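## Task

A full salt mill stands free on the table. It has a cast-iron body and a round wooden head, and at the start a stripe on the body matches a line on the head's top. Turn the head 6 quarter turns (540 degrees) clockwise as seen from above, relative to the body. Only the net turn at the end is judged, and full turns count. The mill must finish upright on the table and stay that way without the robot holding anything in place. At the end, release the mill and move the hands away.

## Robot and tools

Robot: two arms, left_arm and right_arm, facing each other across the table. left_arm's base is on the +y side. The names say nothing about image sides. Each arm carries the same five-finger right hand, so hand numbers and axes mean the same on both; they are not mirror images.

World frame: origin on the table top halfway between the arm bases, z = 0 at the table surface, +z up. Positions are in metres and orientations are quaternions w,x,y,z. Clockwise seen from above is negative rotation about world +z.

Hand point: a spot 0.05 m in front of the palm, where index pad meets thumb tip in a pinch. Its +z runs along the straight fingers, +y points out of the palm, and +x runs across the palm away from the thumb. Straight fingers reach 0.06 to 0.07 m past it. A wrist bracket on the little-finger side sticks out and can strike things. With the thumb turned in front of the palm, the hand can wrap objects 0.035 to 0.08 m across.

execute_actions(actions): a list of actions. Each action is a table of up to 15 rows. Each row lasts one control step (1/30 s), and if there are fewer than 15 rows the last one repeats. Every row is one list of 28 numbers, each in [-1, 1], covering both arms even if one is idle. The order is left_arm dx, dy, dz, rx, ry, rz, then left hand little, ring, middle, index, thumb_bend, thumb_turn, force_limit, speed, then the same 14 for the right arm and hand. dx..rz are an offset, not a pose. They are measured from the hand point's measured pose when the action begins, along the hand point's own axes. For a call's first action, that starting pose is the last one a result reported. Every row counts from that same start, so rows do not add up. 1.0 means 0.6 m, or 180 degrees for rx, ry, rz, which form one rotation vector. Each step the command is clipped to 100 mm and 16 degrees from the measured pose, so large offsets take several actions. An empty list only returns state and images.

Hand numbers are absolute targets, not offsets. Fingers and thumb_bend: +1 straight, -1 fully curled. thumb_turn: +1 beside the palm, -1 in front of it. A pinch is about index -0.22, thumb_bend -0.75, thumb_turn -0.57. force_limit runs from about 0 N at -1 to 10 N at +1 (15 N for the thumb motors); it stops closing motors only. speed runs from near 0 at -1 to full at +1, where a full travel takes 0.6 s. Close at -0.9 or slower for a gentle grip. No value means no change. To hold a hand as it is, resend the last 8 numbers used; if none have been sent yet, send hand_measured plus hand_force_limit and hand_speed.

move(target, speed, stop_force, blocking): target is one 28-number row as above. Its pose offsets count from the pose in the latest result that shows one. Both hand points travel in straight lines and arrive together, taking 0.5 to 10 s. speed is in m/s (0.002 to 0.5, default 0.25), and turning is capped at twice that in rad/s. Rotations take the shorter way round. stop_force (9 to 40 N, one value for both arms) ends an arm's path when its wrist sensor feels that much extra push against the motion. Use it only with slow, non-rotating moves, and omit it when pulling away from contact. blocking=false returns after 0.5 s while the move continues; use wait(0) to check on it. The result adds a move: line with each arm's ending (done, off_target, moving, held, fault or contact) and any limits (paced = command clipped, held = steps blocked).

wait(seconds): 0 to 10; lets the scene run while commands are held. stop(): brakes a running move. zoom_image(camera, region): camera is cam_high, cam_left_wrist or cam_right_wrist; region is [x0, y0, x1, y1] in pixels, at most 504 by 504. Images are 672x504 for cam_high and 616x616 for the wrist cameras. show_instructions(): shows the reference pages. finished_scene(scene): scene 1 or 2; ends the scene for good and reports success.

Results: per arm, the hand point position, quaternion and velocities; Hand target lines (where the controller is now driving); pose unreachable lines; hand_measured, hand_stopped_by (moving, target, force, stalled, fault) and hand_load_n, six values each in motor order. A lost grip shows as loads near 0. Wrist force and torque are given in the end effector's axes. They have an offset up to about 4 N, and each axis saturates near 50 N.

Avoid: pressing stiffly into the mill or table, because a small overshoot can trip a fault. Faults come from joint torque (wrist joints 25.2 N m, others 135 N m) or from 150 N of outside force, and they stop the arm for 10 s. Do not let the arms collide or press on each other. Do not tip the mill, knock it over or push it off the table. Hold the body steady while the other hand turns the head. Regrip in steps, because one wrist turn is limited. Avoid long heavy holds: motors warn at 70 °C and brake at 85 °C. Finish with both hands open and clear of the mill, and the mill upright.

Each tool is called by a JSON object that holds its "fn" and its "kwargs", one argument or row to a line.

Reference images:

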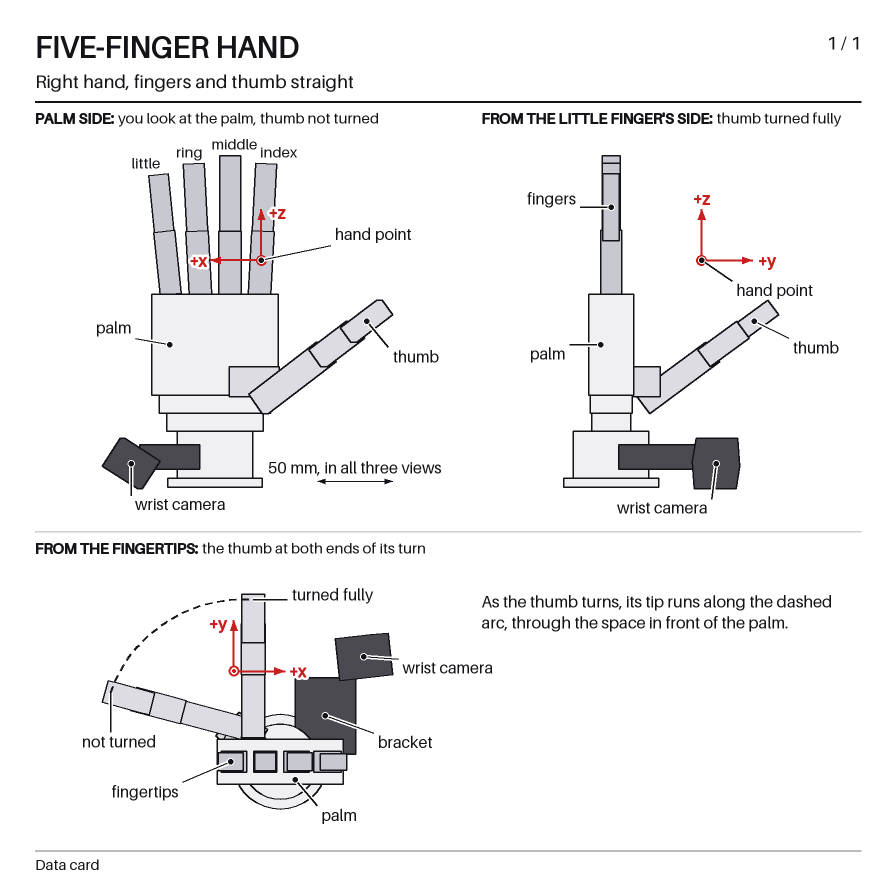

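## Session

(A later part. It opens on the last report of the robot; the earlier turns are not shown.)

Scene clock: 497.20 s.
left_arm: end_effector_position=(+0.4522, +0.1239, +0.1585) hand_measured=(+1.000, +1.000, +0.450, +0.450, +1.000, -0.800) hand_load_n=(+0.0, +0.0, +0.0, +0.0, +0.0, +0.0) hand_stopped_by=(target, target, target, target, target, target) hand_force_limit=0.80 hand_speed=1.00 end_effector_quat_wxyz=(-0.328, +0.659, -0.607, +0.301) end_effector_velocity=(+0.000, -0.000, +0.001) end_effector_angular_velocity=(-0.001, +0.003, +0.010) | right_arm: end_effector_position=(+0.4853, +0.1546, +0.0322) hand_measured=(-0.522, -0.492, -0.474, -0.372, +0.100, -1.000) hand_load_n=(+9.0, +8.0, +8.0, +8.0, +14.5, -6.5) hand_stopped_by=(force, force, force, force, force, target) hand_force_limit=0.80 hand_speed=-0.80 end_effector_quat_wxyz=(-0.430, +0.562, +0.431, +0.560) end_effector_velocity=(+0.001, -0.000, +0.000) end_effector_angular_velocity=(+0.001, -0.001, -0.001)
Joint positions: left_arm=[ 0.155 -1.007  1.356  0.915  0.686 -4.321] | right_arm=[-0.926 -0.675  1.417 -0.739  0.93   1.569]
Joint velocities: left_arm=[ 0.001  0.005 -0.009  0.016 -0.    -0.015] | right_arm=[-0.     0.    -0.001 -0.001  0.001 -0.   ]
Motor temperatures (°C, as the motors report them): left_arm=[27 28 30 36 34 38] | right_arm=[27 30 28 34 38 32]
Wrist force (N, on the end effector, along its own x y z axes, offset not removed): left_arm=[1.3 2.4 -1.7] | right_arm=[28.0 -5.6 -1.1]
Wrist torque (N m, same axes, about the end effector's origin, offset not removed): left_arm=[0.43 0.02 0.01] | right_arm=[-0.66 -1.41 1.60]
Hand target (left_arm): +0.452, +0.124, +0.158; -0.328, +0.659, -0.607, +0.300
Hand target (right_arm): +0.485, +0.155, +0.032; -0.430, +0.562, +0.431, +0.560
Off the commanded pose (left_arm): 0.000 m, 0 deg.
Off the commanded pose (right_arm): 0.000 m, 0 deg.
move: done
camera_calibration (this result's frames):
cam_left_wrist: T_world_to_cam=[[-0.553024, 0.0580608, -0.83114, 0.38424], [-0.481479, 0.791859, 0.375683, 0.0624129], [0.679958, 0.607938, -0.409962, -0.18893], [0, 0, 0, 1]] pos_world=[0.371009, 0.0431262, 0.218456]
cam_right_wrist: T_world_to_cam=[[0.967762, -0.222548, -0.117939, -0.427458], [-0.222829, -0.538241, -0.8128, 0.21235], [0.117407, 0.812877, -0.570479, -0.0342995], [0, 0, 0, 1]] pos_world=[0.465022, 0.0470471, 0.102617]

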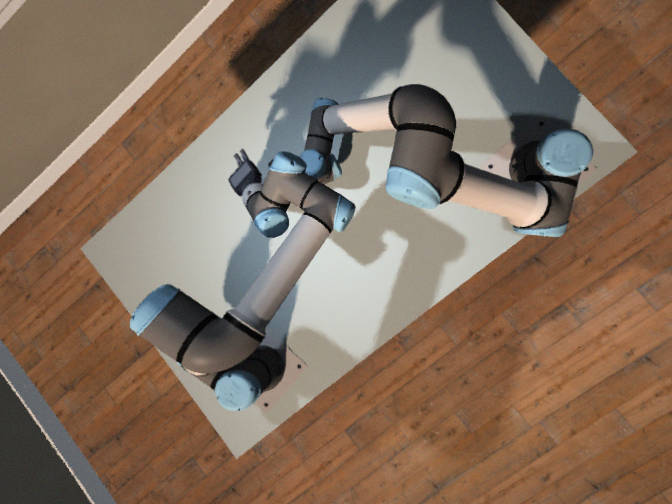

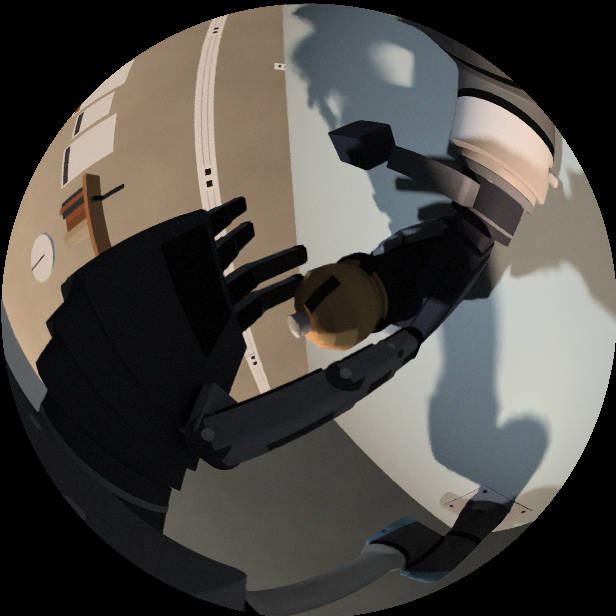

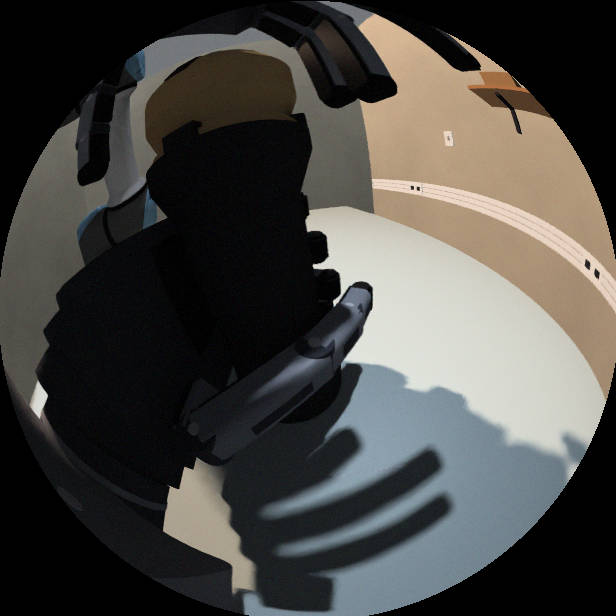

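{"fn": "move", "kwargs": {
  "target": [-0.0043,-0.0061,0.008,0,-0.1195,-0.0907, 1,1,0.45,0.45,0.65,-0.8,0.8,1, 0,0,0,0,0,0, -0.9,-0.9,-0.9,-0.9,-0.8,-1,0.8,-0.8],
  "speed": 0.4
}}

{"fn": "move", "kwargs": {
  "target": [0,0,0,0,0,0, 1,1,-0.2,-0.2,-0.6,-0.8,1,-0.6, 0,0,0,0,0,0, -0.9,-0.9,-0.9,-0.9,-0.8,-1,0.8,-0.8],
  "speed": 0.05
}}

Scene clock: 541.13 s.
left_arm: end_effector_position=(+0.4579, +0.1269, +0.1587) hand_measured=(+1.000, +1.000, +0.450, +0.450, +0.650, -0.800) hand_load_n=(+0.0, +0.0, +0.0, +0.0, +0.0, +0.0) hand_stopped_by=(target, target, target, target, target, target) hand_force_limit=0.80 hand_speed=1.00 end_effector_quat_wxyz=(-0.389, +0.782, -0.437, +0.216) end_effector_velocity=(-0.000, -0.000, +0.000) end_effector_angular_velocity=(+0.003, +0.002, +0.012) | right_arm: end_effector_position=(+0.4853, +0.1546, +0.0322) hand_measured=(-0.522, -0.492, -0.474, -0.372, +0.100, -1.000) hand_load_n=(+9.0, +8.0, +8.0, +8.0, +14.5, -6.5) hand_stopped_by=(force, force, force, force, force, target) hand_force_limit=0.80 hand_speed=-0.80 end_effector_quat_wxyz=(-0.430, +0.562, +0.431, +0.560) end_effector_velocity=(+0.000, +0.000, +0.000) end_effector_angular_velocity=(+0.000, +0.000, +0.000)
Joint positions: left_arm=[ 0.19  -0.768  1.092  1.495  0.672 -5.023] | right_arm=[-0.926 -0.675  1.417 -0.739  0.93   1.569]
Joint velocities: left_arm=[ 0.001  0.007 -0.009  0.018  0.003 -0.017] | right_arm=[-0.    -0.     0.    -0.    -0.     0.001]
Motor temperatures (°C, as the motors report them): left_arm=[27 28 30 36 34 38] | right_arm=[27 30 28 34 38 32]
Wrist force (N, on the end effector, along its own x y z axes, offset not removed): left_arm=[0.1 1.8 -1.9] | right_arm=[28.2 -4.7 -1.4]
Wrist torque (N m, same axes, about the end effector's origin, offset not removed): left_arm=[0.39 0.18 -0.10] | right_arm=[-0.50 -1.57 1.46]
Hand target (left_arm): +0.458, +0.127, +0.159; -0.389, +0.782, -0.436, +0.216
Hand target (right_arm): +0.485, +0.155, +0.032; -0.430, +0.562, +0.431, +0.560
Off the commanded pose (left_arm): 0.000 m, 0 deg.
Off the commanded pose (right_arm): 0.000 m, 0 deg.
move: done
camera_calibration (this result's frames):
cam_left_wrist: T_world_to_cam=[[-0.518645, -0.199308, -0.831434, 0.404379], [-0.788332, 0.487914, 0.374797, 0.241996], [0.330969, 0.849833, -0.410175, -0.0654168], [0, 0, 0, 1]] pos_world=[0.422153, 0.0181158, 0.218682]
cam_right_wrist: T_world_to_cam=[[0.967764, -0.222538, -0.117939, -0.427453], [-0.222823, -0.538243, -0.8128, 0.212349], [0.117399, 0.812878, -0.570479, -0.0342993], [0, 0, 0, 1]] pos_world=[0.465016, 0.0470522, 0.102617]

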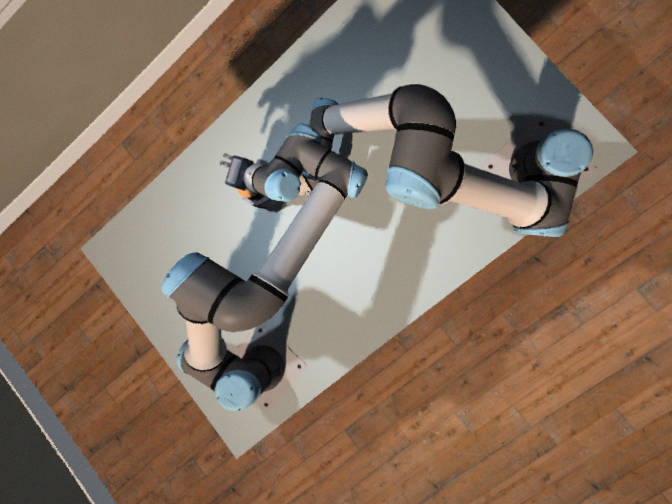

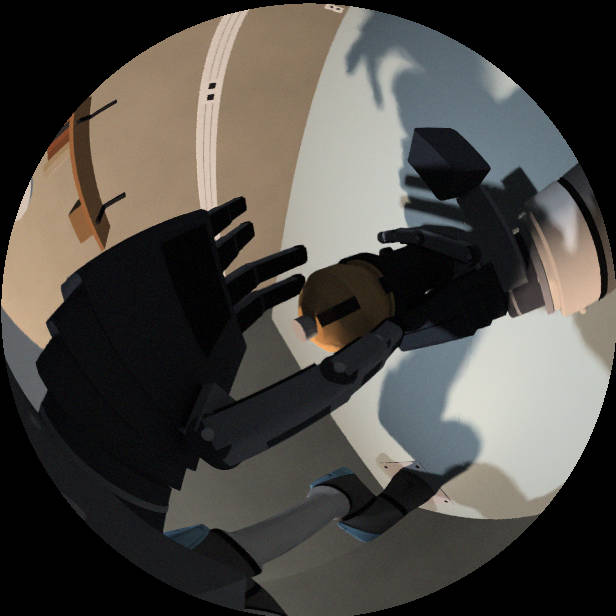

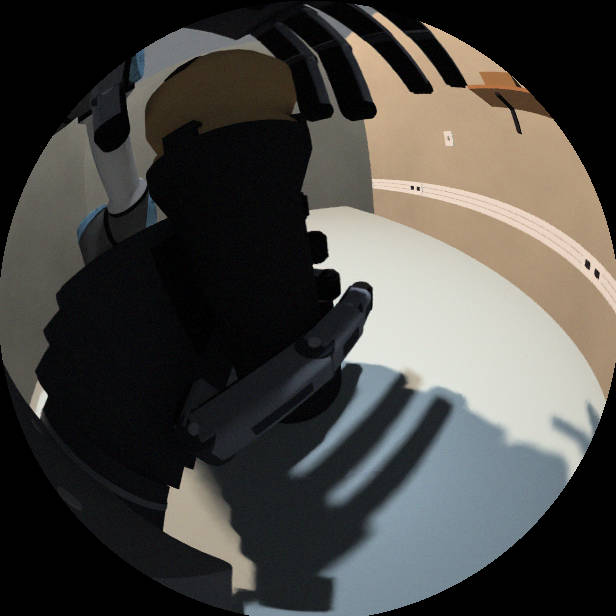

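Scene clock: 542.10 s.
left_arm: end_effector_position=(+0.4580, +0.1269, +0.1587) hand_measured=(+1.000, +1.000, +0.094, +0.168, +0.400, -0.800) hand_load_n=(+0.0, +0.0, +11.5, +10.5, +14.5, +1.0) hand_stopped_by=(target, target, force, force, force, target) hand_force_limit=1.00 hand_speed=-0.60 end_effector_quat_wxyz=(-0.389, +0.782, -0.437, +0.216) end_effector_velocity=(-0.000, -0.000, +0.000) end_effector_angular_velocity=(-0.001, -0.000, +0.000) | right_arm: end_effector_position=(+0.4853, +0.1546, +0.0322) hand_measured=(-0.522, -0.492, -0.474, -0.372, +0.100, -1.000) hand_load_n=(+8.0, +7.0, +7.5, +7.5, +15.0, -6.5) hand_stopped_by=(force, force, force, force, force, target) hand_force_limit=0.80 hand_speed=-0.80 end_effector_quat_wxyz=(-0.430, +0.562, +0.431, +0.560) end_effector_velocity=(-0.001, -0.000, -0.001) end_effector_angular_velocity=(-0.002, +0.001, +0.000)
Joint positions: left_arm=[ 0.19  -0.768  1.092  1.495  0.672 -5.023] | right_arm=[-0.926 -0.675  1.417 -0.739  0.93   1.569]
Joint velocities: left_arm=[-0. -0. -0.  0.  0. -0.] | right_arm=[ 0.    -0.     0.002  0.001 -0.    -0.002]
Motor temperatures (°C, as the motors report them): left_arm=[27 28 30 36 34 38] | right_arm=[27 30 28 34 38 32]
Wrist force (N, on the end effector, along its own x y z axes, offset not removed): left_arm=[1.2 -1.4 5.8] | right_arm=[30.3 -8.6 -8.9]
Wrist torque (N m, same axes, about the end effector's origin, offset not removed): left_arm=[0.72 0.09 -0.18] | right_arm=[-0.47 -1.06 0.97]
Hand target (left_arm): +0.458, +0.127, +0.159; -0.389, +0.782, -0.437, +0.216
Hand target (right_arm): +0.485, +0.155, +0.032; -0.430, +0.562, +0.431, +0.560
Off the commanded pose (left_arm): 0.000 m, 0 deg.
Off the commanded pose (right_arm): 0.000 m, 0 deg.
move: done
camera_calibration (this result's frames):
cam_left_wrist: T_world_to_cam=[[-0.518566, -0.199288, -0.831489, 0.404382], [-0.788378, 0.487878, 0.374747, 0.242047], [0.330982, 0.849859, -0.410111, -0.0654717], [0, 0, 0, 1]] pos_world=[0.422193, 0.0181409, 0.218683]
cam_right_wrist: T_world_to_cam=[[0.967771, -0.222539, -0.117882, -0.427459], [-0.222778, -0.538255, -0.812805, 0.212332], [0.11743, 0.81287, -0.570484, -0.0343107], [0, 0, 0, 1]] pos_world=[0.465014, 0.0470528, 0.102621]

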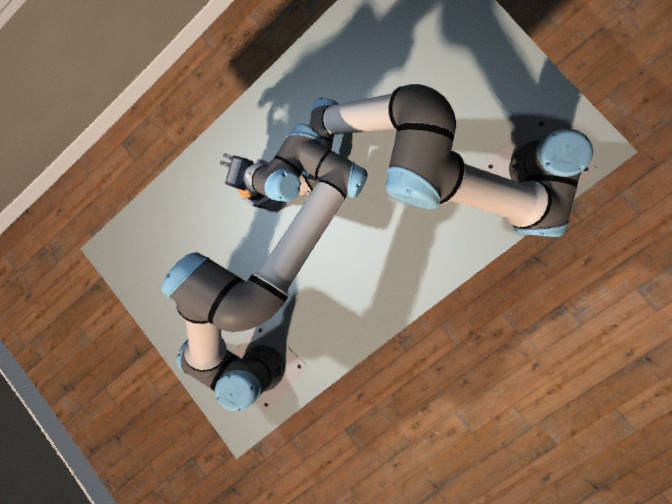

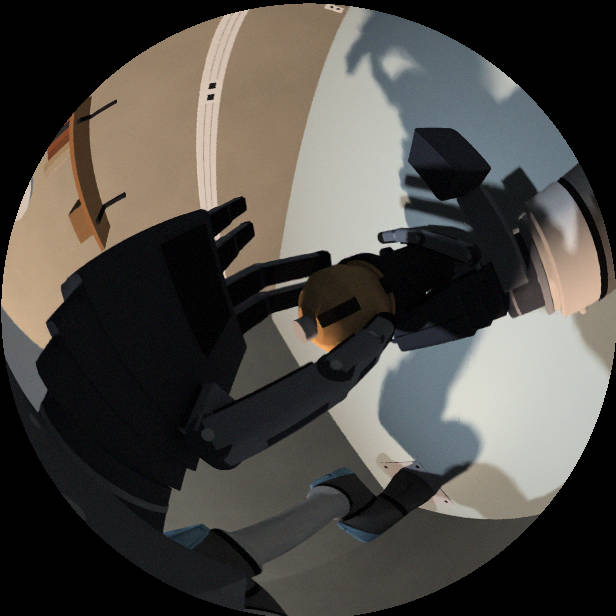

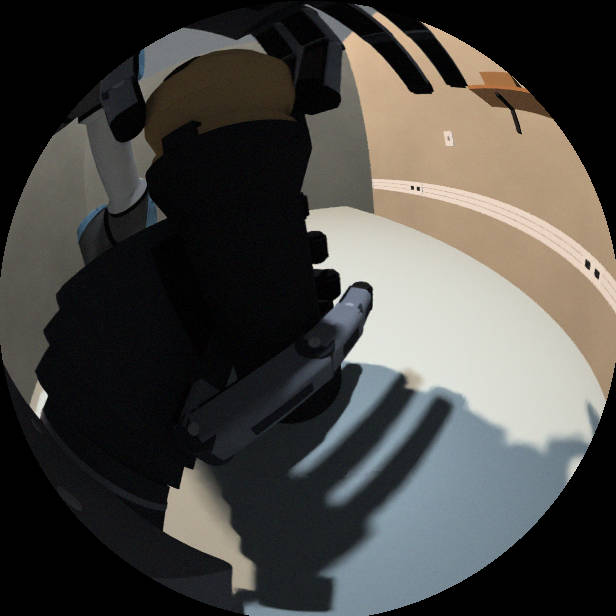

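{"fn": "zoom_image", "kwargs": {
  "camera": "cam_left_wrist",
  "region": [260, 220, 430, 390]
}}

Region (260, 220, 430, 390) of cam_left_wrist's 616x616 image, scaled by 2.965, with more detail than that image has.

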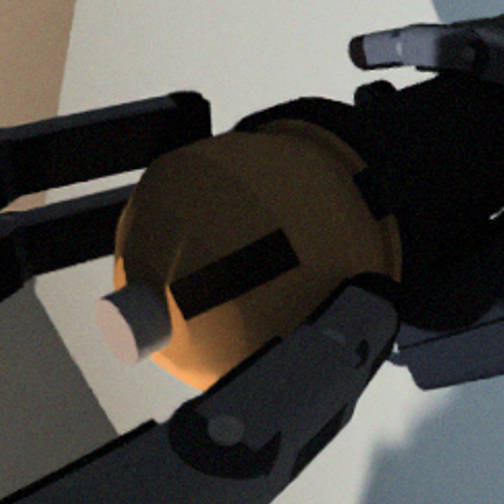

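{"fn": "move", "kwargs": {
  "target": [0.0008,0.0053,-0.0064,0.001,0.3587,0.2718, 1,1,-0.2,-0.2,-0.6,-0.8,1,-0.6, 0,0,0,0,0,0, -0.9,-0.9,-0.9,-0.9,-0.8,-1,0.8,-0.8],
  "speed": 0.3
}}

Scene clock: 564.03 s.
left_arm: end_effector_position=(+0.4539, +0.1240, +0.1581) hand_measured=(+1.000, +1.000, +0.094, +0.168, +0.400, -0.800) hand_load_n=(+0.0, +0.0, +12.5, +13.5, +10.0, -2.5) hand_stopped_by=(target, target, force, force, force, target) hand_force_limit=1.00 hand_speed=-0.60 end_effector_quat_wxyz=(-0.157, +0.311, -0.839, +0.418) end_effector_velocity=(+0.001, -0.001, +0.002) end_effector_angular_velocity=(-0.003, +0.000, -0.011) | right_arm: end_effector_position=(+0.4853, +0.1546, +0.0322) hand_measured=(-0.522, -0.492, -0.474, -0.372, +0.100, -1.000) hand_load_n=(+11.0, +9.5, +8.5, +7.5, +14.5, -8.0) hand_stopped_by=(force, force, force, force, force, target) hand_force_limit=0.80 hand_speed=-0.80 end_effector_quat_wxyz=(-0.430, +0.562, +0.431, +0.560) end_effector_velocity=(-0.001, +0.001, +0.000) end_effector_angular_velocity=(-0.000, -0.000, -0.000)
Joint positions: left_arm=[ 0.353 -1.336  1.701  0.29   1.42  -3.252] | right_arm=[-0.926 -0.675  1.417 -0.739  0.93   1.569]
Joint velocities: left_arm=[ 0.006 -0.001 -0.003 -0.     0.015  0.009] | right_arm=[ 0.001 -0.    -0.     0.001  0.002 -0.001]
Motor temperatures (°C, as the motors report them): left_arm=[27 28 30 36 34 38] | right_arm=[27 30 28 34 38 32]
Wrist force (N, on the end effector, along its own x y z axes, offset not removed): left_arm=[2.5 -12.7 6.4] | right_arm=[21.9 -7.8 17.6]
Wrist torque (N m, same axes, about the end effector's origin, offset not removed): left_arm=[0.43 -0.23 -0.28] | right_arm=[-1.53 -2.29 -0.07]
Hand target (left_arm): +0.454, +0.124, +0.158; +0.156, -0.310, +0.840, -0.418
Hand target (right_arm): +0.485, +0.155, +0.032; -0.430, +0.562, +0.431, +0.560
Off the commanded pose (left_arm): 0.000 m, 0 deg.
Off the commanded pose (right_arm): 0.000 m, 0 deg.
move: done
camera_calibration (this result's frames):
cam_left_wrist: T_world_to_cam=[[-0.276066, 0.480855, -0.832206, 0.20691], [0.356986, 0.855213, 0.375727, -0.325129], [0.892384, -0.193361, -0.407754, -0.187741], [0, 0, 0, 1]] pos_world=[0.340725, 0.142259, 0.2178]
cam_right_wrist: T_world_to_cam=[[0.967777, -0.22251, -0.117882, -0.427448], [-0.222762, -0.538262, -0.812805, 0.212328], [0.117406, 0.812874, -0.570484, -0.0343069], [0, 0, 0, 1]] pos_world=[0.465001, 0.0470638, 0.102621]

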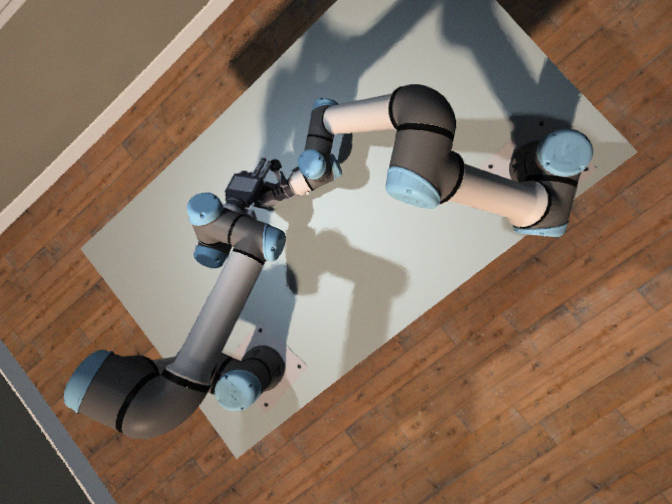

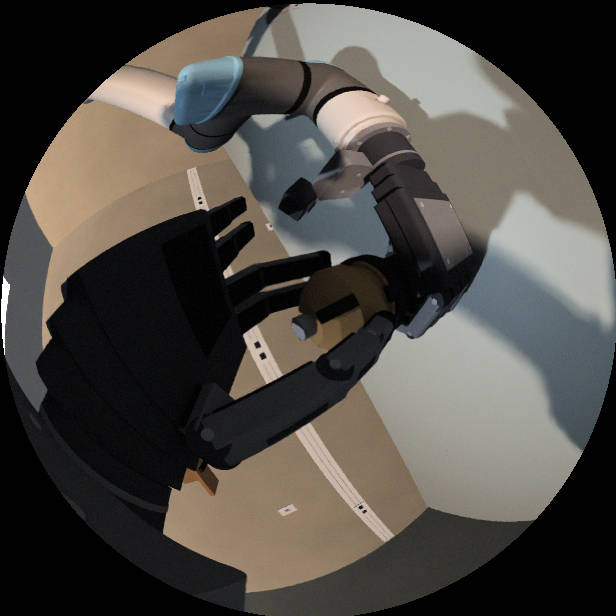

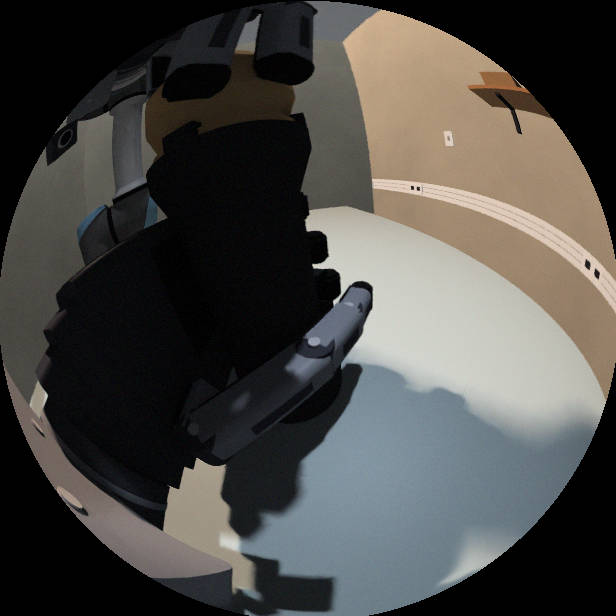

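{"fn": "move", "kwargs": {
  "target": [0.0065,0.0002,-0.0027,0.0014,0.3684,0.2772, 1,1,-0.2,-0.2,-0.6,-0.8,1,-0.6, 0,0,0,0,0,0, -0.9,-0.9,-0.9,-0.9,-0.8,-1,0.8,-0.8],
  "speed": 0.35
}}

Scene clock: 585.30 s.
left_arm: end_effector_position=(+0.4500, +0.1220, +0.1594) hand_measured=(+1.000, +1.000, +0.094, +0.166, +0.402, -0.800) hand_load_n=(+0.0, +0.0, +6.0, +2.5, +18.0, -9.5) hand_stopped_by=(target, target, force, force, force, target) hand_force_limit=1.00 hand_speed=-0.60 end_effector_quat_wxyz=(-0.159, +0.323, +0.834, -0.418) end_effector_velocity=(-0.000, +0.000, -0.000) end_effector_angular_velocity=(+0.004, +0.004, -0.012) | right_arm: end_effector_position=(+0.4853, +0.1546, +0.0322) hand_measured=(-0.522, -0.494, -0.474, -0.372, +0.102, -1.000) hand_load_n=(+4.0, +4.0, +5.0, +7.0, +16.5, -4.0) hand_stopped_by=(force, force, force, force, force, target) hand_force_limit=0.80 hand_speed=-0.80 end_effector_quat_wxyz=(-0.430, +0.562, +0.431, +0.560) end_effector_velocity=(+0.000, -0.000, +0.000) end_effector_angular_velocity=(-0.000, -0.000, -0.001)
Joint positions: left_arm=[ 0.736 -0.801  1.11   1.355  2.495 -1.45 ] | right_arm=[-0.926 -0.675  1.417 -0.739  0.93   1.569]
Joint velocities: left_arm=[ 0.001  0.009 -0.009  0.023 -0.002  0.021] | right_arm=[-0.001 -0.     0.     0.    -0.    -0.   ]
Motor temperatures (°C, as the motors report them): left_arm=[27 28 30 36 34 38] | right_arm=[27 30 28 34 38 32]
Wrist force (N, on the end effector, along its own x y z axes, offset not removed): left_arm=[9.0 6.0 -11.8] | right_arm=[42.1 -2.3 -24.7]
Wrist torque (N m, same axes, about the end effector's origin, offset not removed): left_arm=[0.14 -0.15 -0.35] | right_arm=[-0.21 -1.44 2.11]
Hand target (left_arm): +0.450, +0.122, +0.159; -0.160, +0.323, +0.834, -0.418
Hand target (right_arm): +0.485, +0.155, +0.032; -0.430, +0.562, +0.431, +0.560
Off the commanded pose (left_arm): 0.001 m, 0 deg.
Off the commanded pose (right_arm): 0.000 m, 0 deg.
move: done
camera_calibration (this result's frames):
cam_left_wrist: T_world_to_cam=[[0.441595, 0.331881, -0.833576, -0.0966411], [0.893428, -0.247922, 0.374594, -0.429149], [-0.0823415, -0.910159, -0.405993, 0.341692], [0, 0, 0, 1]] pos_world=[0.454225, 0.236672, 0.218923]
cam_right_wrist: T_world_to_cam=[[0.96777, -0.222544, -0.117882, -0.427451], [-0.222781, -0.538254, -0.812805, 0.212335], [0.117434, 0.81287, -0.570484, -0.034316], [0, 0, 0, 1]] pos_world=[0.465008, 0.0470577, 0.102621]

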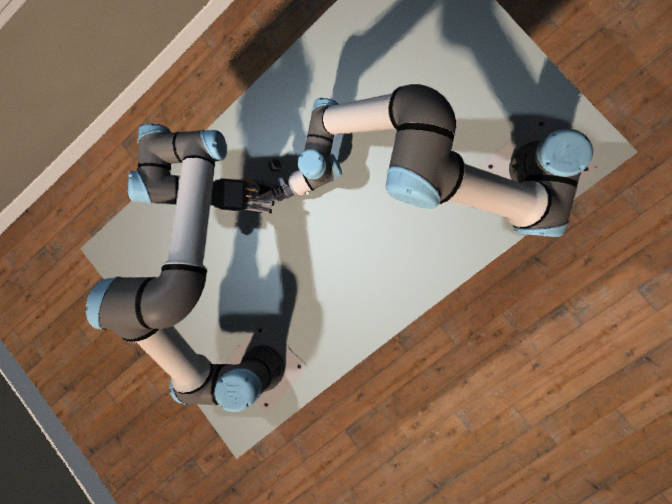

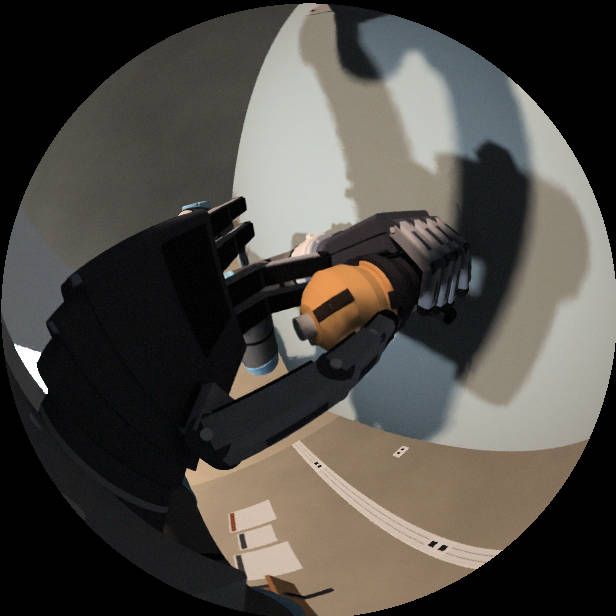

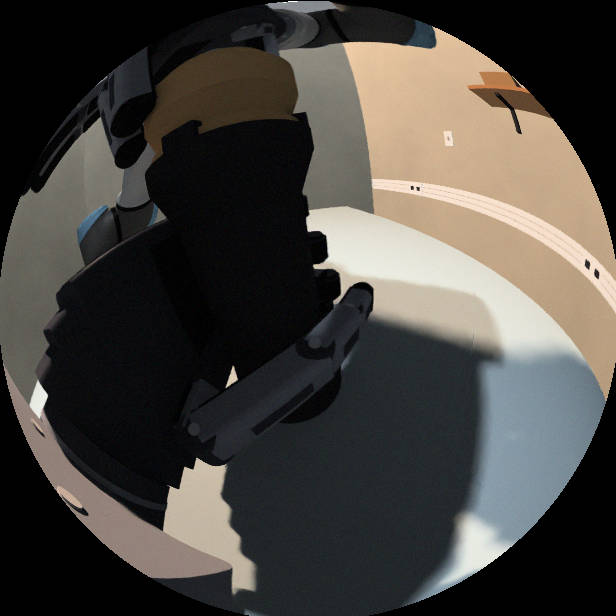

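{"fn": "zoom_image", "kwargs": {
  "camera": "cam_left_wrist",
  "region": [260, 220, 430, 390]
}}

Region (260, 220, 430, 390) of cam_left_wrist's 616x616 image, scaled by 2.965, with more detail than that image has.

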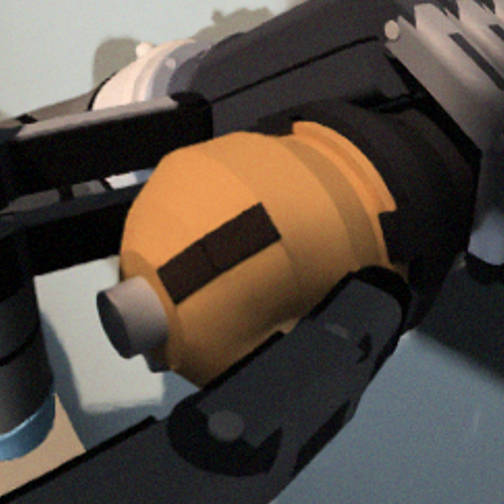

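{"fn": "move", "kwargs": {
  "target": [0.0012,0.0077,-0.0083,-0.0046,-0.7289,-0.5467, 1,1,0.45,0.45,0.7,-0.8,1,1, 0,0,0,0,0,0, -0.95,-0.95,-0.95,-0.95,-0.8,-1,0.8,-0.8],
  "speed": 0.5
}}

{"fn": "move", "kwargs": {
  "target": [0,0,0,0,0,0, 1,1,-0.2,-0.2,-0.6,-0.8,1,-0.6, 0,0,0,0,0,0, -0.95,-0.95,-0.95,-0.95,-0.8,-1,0.8,-0.8],
  "speed": 0.05
}}

Scene clock: 610.03 s.
left_arm: end_effector_position=(+0.4541, +0.1279, +0.1588) hand_measured=(+1.000, +1.000, +0.450, +0.450, +0.700, -0.800) hand_load_n=(+0.0, +0.0, +0.0, +0.0, +0.0, +0.0) hand_stopped_by=(target, target, target, target, target, target) hand_force_limit=1.00 hand_speed=1.00 end_effector_quat_wxyz=(-0.393, +0.780, -0.437, +0.214) end_effector_velocity=(-0.000, -0.000, -0.000) end_effector_angular_velocity=(+0.004, +0.003, +0.012) | right_arm: end_effector_position=(+0.4853, +0.1546, +0.0322) hand_measured=(-0.540, -0.510, -0.490, -0.380, +0.102, -1.000) hand_load_n=(+10.5, +10.0, +11.0, +9.5, +17.5, -4.5) hand_stopped_by=(force, force, force, force, force, target) hand_force_limit=0.80 hand_speed=-0.80 end_effector_quat_wxyz=(-0.430, +0.562, +0.431, +0.560) end_effector_velocity=(+0.000, +0.000, +0.000) end_effector_angular_velocity=(+0.000, -0.000, -0.000)
Joint positions: left_arm=[ 0.183 -0.771  1.103  1.505  0.671 -5.037] | right_arm=[-0.926 -0.675  1.417 -0.739  0.93   1.569]
Joint velocities: left_arm=[ 0.001  0.008 -0.01   0.019  0.004 -0.016] | right_arm=[-0.     0.    -0.001  0.    -0.     0.   ]
Motor temperatures (°C, as the motors report them): left_arm=[27 28 30 36 34 38] | right_arm=[27 30 28 34 38 32]
Wrist force (N, on the end effector, along its own x y z axes, offset not removed): left_arm=[-0.7 1.8 -1.5] | right_arm=[35.7 0.0 0.5]
Wrist torque (N m, same axes, about the end effector's origin, offset not removed): left_arm=[0.22 0.28 -0.11] | right_arm=[-0.45 -2.19 1.36]
Hand target (left_arm): +0.454, +0.128, +0.159; -0.393, +0.781, -0.436, +0.214
Hand target (right_arm): +0.485, +0.155, +0.032; -0.430, +0.562, +0.431, +0.560
Off the commanded pose (left_arm): 0.000 m, 0 deg.
Off the commanded pose (right_arm): 0.000 m, 0 deg.
move: done
camera_calibration (this result's frames):
cam_left_wrist: T_world_to_cam=[[-0.518023, -0.192797, -0.833356, 0.401911], [-0.789156, 0.483568, 0.378674, 0.238776], [0.329977, 0.85381, -0.402646, -0.0661994], [0, 0, 0, 1]] pos_world=[0.418475, 0.0185443, 0.217862]
cam_right_wrist: T_world_to_cam=[[0.96777, -0.222544, -0.117882, -0.427451], [-0.222781, -0.538254, -0.812805, 0.212335], [0.117435, 0.812869, -0.570484, -0.0343161], [0, 0, 0, 1]] pos_world=[0.465008, 0.0470578, 0.102621]

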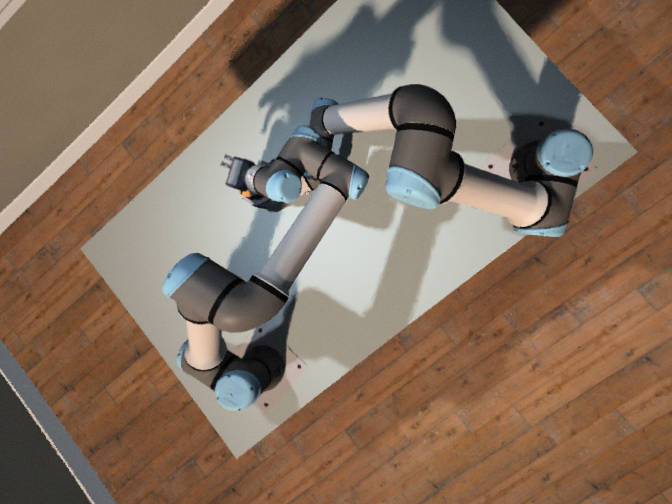

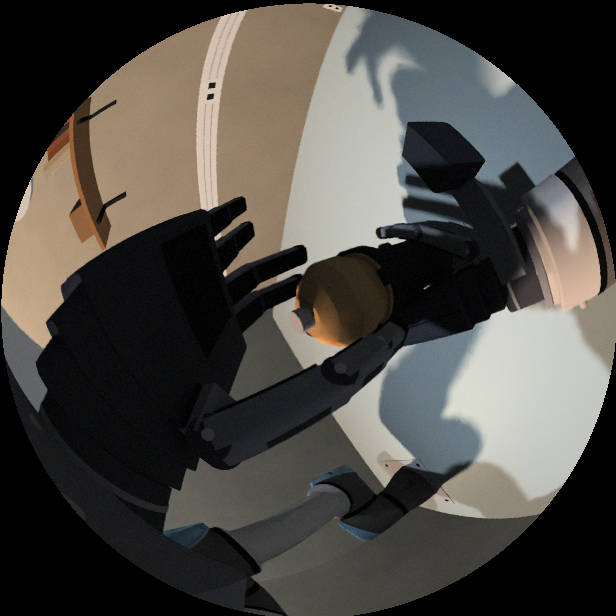

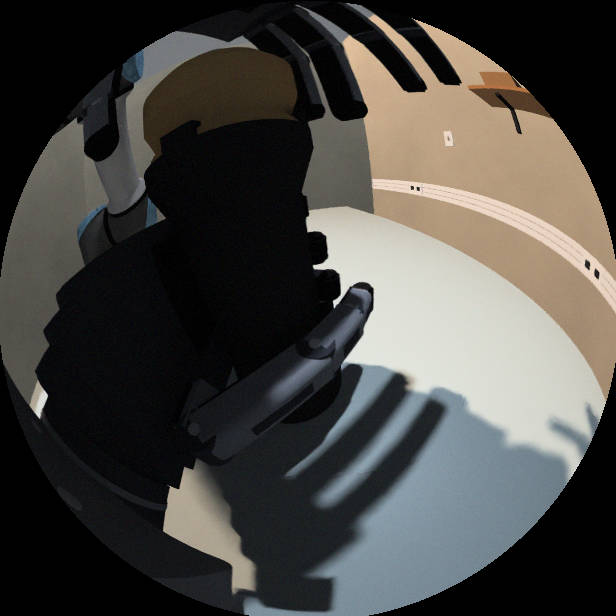

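Scene clock: 611.23 s.
left_arm: end_effector_position=(+0.4542, +0.1279, +0.1588) hand_measured=(+1.000, +1.000, +0.146, +0.182, +0.352, -0.800) hand_load_n=(+0.0, +0.0, +13.0, +11.0, +14.0, +0.5) hand_stopped_by=(target, target, force, force, force, target) hand_force_limit=1.00 hand_speed=-0.60 end_effector_quat_wxyz=(-0.393, +0.780, -0.437, +0.214) end_effector_velocity=(-0.000, -0.000, -0.000) end_effector_angular_velocity=(+0.000, +0.000, -0.000) | right_arm: end_effector_position=(+0.4853, +0.1546, +0.0322) hand_measured=(-0.540, -0.510, -0.490, -0.380, +0.102, -1.000) hand_load_n=(+6.5, +7.0, +9.0, +9.0, +18.0, -5.5) hand_stopped_by=(force, force, force, force, force, target) hand_force_limit=0.80 hand_speed=-0.80 end_effector_quat_wxyz=(-0.430, +0.562, +0.431, +0.560) end_effector_velocity=(-0.001, -0.000, -0.001) end_effector_angular_velocity=(-0.001, +0.001, +0.000)
Joint positions: left_arm=[ 0.183 -0.771  1.103  1.505  0.671 -5.037] | right_arm=[-0.926 -0.675  1.417 -0.739  0.93   1.569]
Joint velocities: left_arm=[-0.     0.001  0.    -0.     0.    -0.   ] | right_arm=[ 0.     0.     0.001  0.001 -0.     0.   ]
Motor temperatures (°C, as the motors report them): left_arm=[27 28 30 36 34 38] | right_arm=[27 30 28 34 38 32]
Wrist force (N, on the end effector, along its own x y z axes, offset not removed): left_arm=[-0.3 -4.7 10.0] | right_arm=[39.0 -5.5 -9.6]
Wrist torque (N m, same axes, about the end effector's origin, offset not removed): left_arm=[0.29 -0.08 -0.23] | right_arm=[-0.27 -1.57 0.83]
Hand target (left_arm): +0.454, +0.128, +0.159; -0.393, +0.780, -0.437, +0.214
Hand target (right_arm): +0.485, +0.155, +0.032; -0.430, +0.562, +0.431, +0.560
Off the commanded pose (left_arm): 0.000 m, 0 deg.
Off the commanded pose (right_arm): 0.000 m, 0 deg.
move: done
camera_calibration (this result's frames):
cam_left_wrist: T_world_to_cam=[[-0.518055, -0.192875, -0.833318, 0.401949], [-0.789196, 0.483464, 0.378725, 0.238806], [0.329833, 0.853851, -0.402677, -0.0662024], [0, 0, 0, 1]] pos_world=[0.418532, 0.0185989, 0.217851]
cam_right_wrist: T_world_to_cam=[[0.967777, -0.222547, -0.117815, -0.427458], [-0.222728, -0.538272, -0.812807, 0.212315], [0.117471, 0.812857, -0.570494, -0.0343291], [0, 0, 0, 1]] pos_world=[0.465005, 0.0470583, 0.102626]

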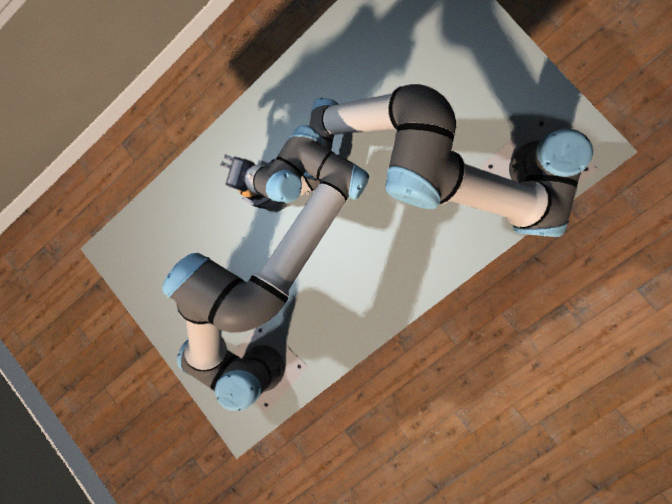

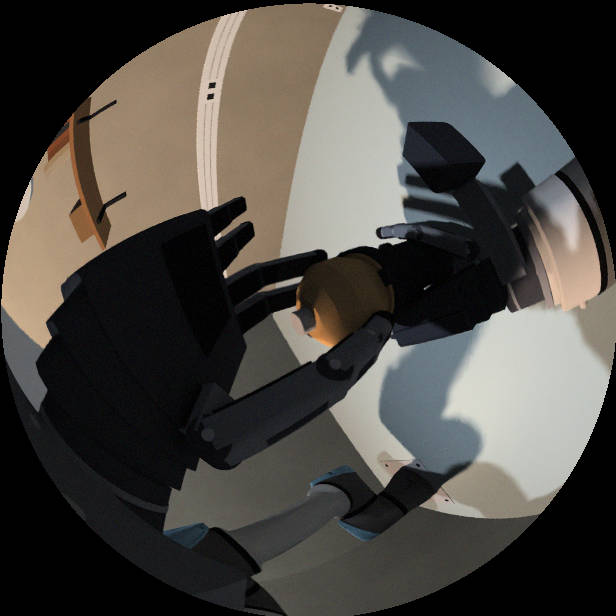

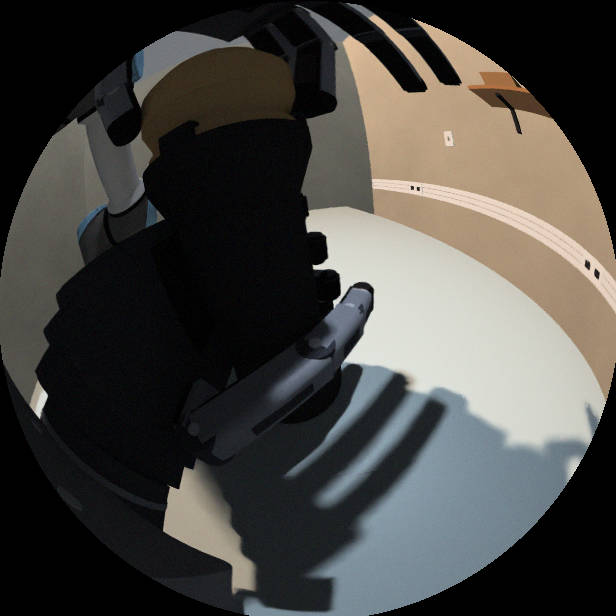

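{"fn": "move", "kwargs": {
  "target": [0.0055,0.0005,-0.0007,0.0044,0.3647,0.273, 1,1,-0.2,-0.2,-0.6,-0.8,1,-0.6, 0,0,0,0,0,0, -0.95,-0.95,-0.95,-0.95,-0.8,-1,0.8,-0.8],
  "speed": 0.4
}}

Scene clock: 624.00 s.
left_arm: end_effector_position=(+0.4554, +0.1249, +0.1585) hand_measured=(+1.000, +1.000, +0.146, +0.182, +0.352, -0.800) hand_load_n=(+0.0, +0.0, +10.5, +13.0, +11.5, -1.5) hand_stopped_by=(target, target, force, force, force, target) hand_force_limit=1.00 hand_speed=-0.60 end_effector_quat_wxyz=(-0.157, +0.302, -0.841, +0.420) end_effector_velocity=(-0.000, +0.000, -0.002) end_effector_angular_velocity=(+0.002, +0.003, -0.010) | right_arm: end_effector_position=(+0.4853, +0.1546, +0.0322) hand_measured=(-0.540, -0.510, -0.490, -0.380, +0.102, -1.000) hand_load_n=(+9.5, +9.5, +11.0, +9.5, +17.5, -7.5) hand_stopped_by=(force, force, force, force, force, target) hand_force_limit=0.80 hand_speed=-0.80 end_effector_quat_wxyz=(-0.430, +0.562, +0.431, +0.560) end_effector_velocity=(-0.000, -0.000, -0.001) end_effector_angular_velocity=(-0.001, +0.001, -0.000)
Joint positions: left_arm=[ 0.36  -1.339  1.706  0.28   1.434 -3.232] | right_arm=[-0.926 -0.675  1.417 -0.739  0.93   1.569]
Joint velocities: left_arm=[ 0.005  0.003 -0.    -0.     0.014  0.008] | right_arm=[0.    0.    0.001 0.    0.    0.   ]
Motor temperatures (°C, as the motors report them): left_arm=[27 28 30 36 34 38] | right_arm=[27 30 28 34 38 32]
Wrist force (N, on the end effector, along its own x y z axes, offset not removed): left_arm=[-1.4 -15.6 -1.4] | right_arm=[25.5 -6.5 12.0]
Wrist torque (N m, same axes, about the end effector's origin, offset not removed): left_arm=[0.52 -0.01 -0.35] | right_arm=[-1.49 -2.05 0.18]
Hand target (left_arm): +0.455, +0.125, +0.158; +0.157, -0.302, +0.841, -0.420
Hand target (right_arm): +0.485, +0.155, +0.032; -0.430, +0.562, +0.431, +0.560
Off the commanded pose (left_arm): 0.000 m, 0 deg.
Off the commanded pose (right_arm): 0.000 m, 0 deg.
move: done
camera_calibration (this result's frames):
cam_left_wrist: T_world_to_cam=[[-0.261023, 0.484696, -0.834828, 0.200261], [0.367312, 0.849626, 0.378441, -0.331019], [0.89272, -0.20786, -0.399807, -0.188351], [0, 0, 0, 1]] pos_world=[0.342004, 0.145026, 0.21715]
cam_right_wrist: T_world_to_cam=[[0.967777, -0.222547, -0.117812, -0.427458], [-0.222726, -0.538272, -0.812807, 0.212314], [0.117473, 0.812857, -0.570495, -0.0343296], [0, 0, 0, 1]] pos_world=[0.465005, 0.0470583, 0.102626]

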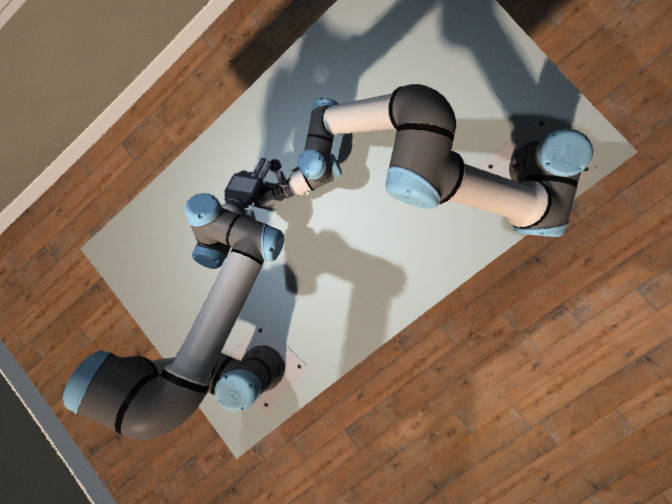

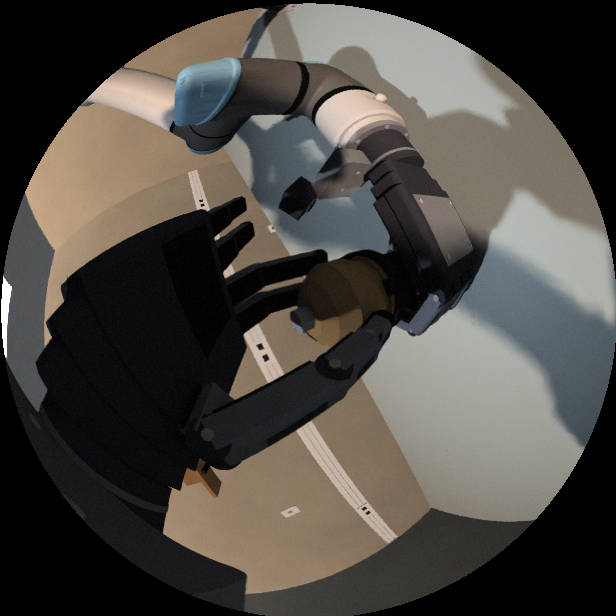

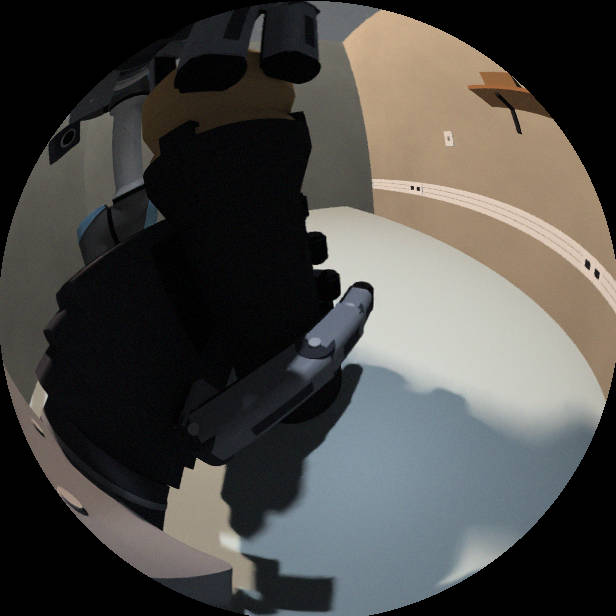

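{"fn": "move", "kwargs": {
  "target": [0.0064,-0.0013,-0.0011,0.0047,0.3653,0.2722, 1,1,-0.2,-0.2,-0.6,-0.8,1,-0.6, 0,0,0,0,0,0, -0.95,-0.95,-0.95,-0.95,-0.8,-1,0.8,-0.8],
  "speed": 0.4
}}

Scene clock: 633.37 s.
left_arm: end_effector_position=(+0.4523, +0.1220, +0.1599) hand_measured=(+1.000, +1.000, +0.144, +0.182, +0.354, -0.800) hand_load_n=(+0.0, +0.0, +5.0, +8.5, +15.5, -5.5) hand_stopped_by=(target, target, force, force, force, target) hand_force_limit=1.00 hand_speed=-0.60 end_effector_quat_wxyz=(-0.157, +0.323, +0.833, -0.422) end_effector_velocity=(-0.000, +0.001, -0.000) end_effector_angular_velocity=(+0.004, +0.004, -0.012) | right_arm: end_effector_position=(+0.4853, +0.1546, +0.0322) hand_measured=(-0.540, -0.510, -0.490, -0.380, +0.102, -1.000) hand_load_n=(+7.0, +7.5, +9.5, +8.5, +18.0, -6.5) hand_stopped_by=(force, force, force, force, force, target) hand_force_limit=0.80 hand_speed=-0.80 end_effector_quat_wxyz=(-0.430, +0.562, +0.431, +0.560) end_effector_velocity=(+0.000, +0.001, +0.000) end_effector_angular_velocity=(+0.001, -0.001, -0.001)
Joint positions: left_arm=[ 0.741 -0.799  1.107  1.353  2.501 -1.443] | right_arm=[-0.926 -0.675  1.417 -0.739  0.93   1.569]
Joint velocities: left_arm=[ 0.001  0.008 -0.008  0.022 -0.002  0.021] | right_arm=[ 0.001  0.    -0.001 -0.001  0.001  0.   ]
Motor temperatures (°C, as the motors report them): left_arm=[27 28 30 36 34 38] | right_arm=[27 30 28 34 38 32]
Wrist force (N, on the end effector, along its own x y z axes, offset not removed): left_arm=[0.9 1.0 -4.8] | right_arm=[34.4 -4.0 -8.8]
Wrist torque (N m, same axes, about the end effector's origin, offset not removed): left_arm=[0.33 -0.02 -0.30] | right_arm=[-0.45 -1.80 1.56]
Hand target (left_arm): +0.452, +0.122, +0.160; -0.157, +0.324, +0.832, -0.421
Hand target (right_arm): +0.485, +0.155, +0.032; -0.430, +0.562, +0.431, +0.560
Off the commanded pose (left_arm): 0.001 m, 0 deg.
Off the commanded pose (right_arm): 0.000 m, 0 deg.
move: done
camera_calibration (this result's frames):
cam_left_wrist: T_world_to_cam=[[0.443298, 0.323981, -0.835777, -0.096734], [0.892768, -0.243134, 0.379277, -0.432451], [-0.0803274, -0.914288, -0.397021, 0.340247], [0, 0, 0, 1]] pos_world=[0.456292, 0.23728, 0.218256]
cam_right_wrist: T_world_to_cam=[[0.967765, -0.222599, -0.117812, -0.427474], [-0.222755, -0.53826, -0.812807, 0.212322], [0.117517, 0.81285, -0.570495, -0.0343378], [0, 0, 0, 1]] pos_world=[0.465026, 0.0470407, 0.102626]

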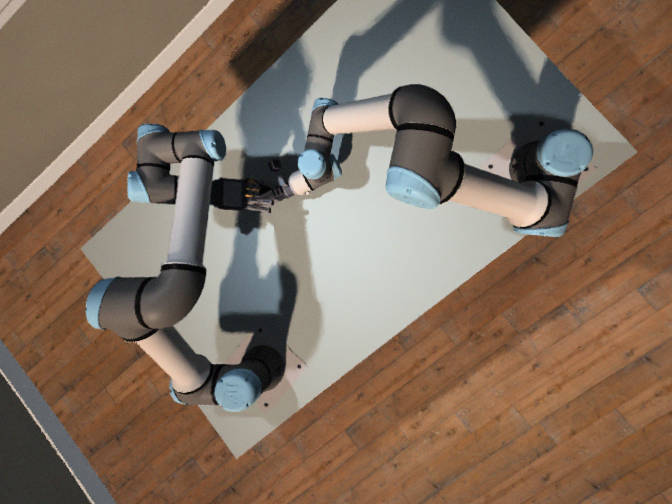

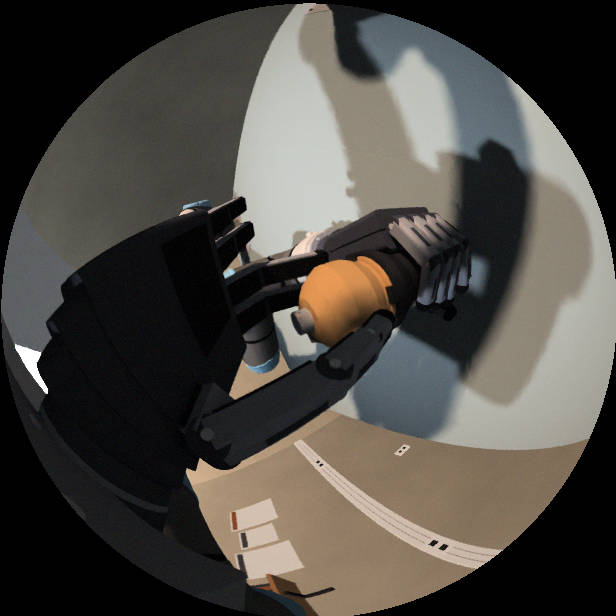

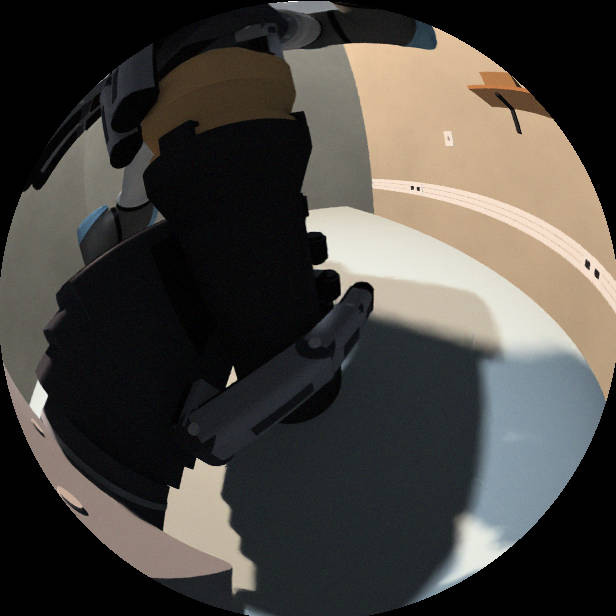

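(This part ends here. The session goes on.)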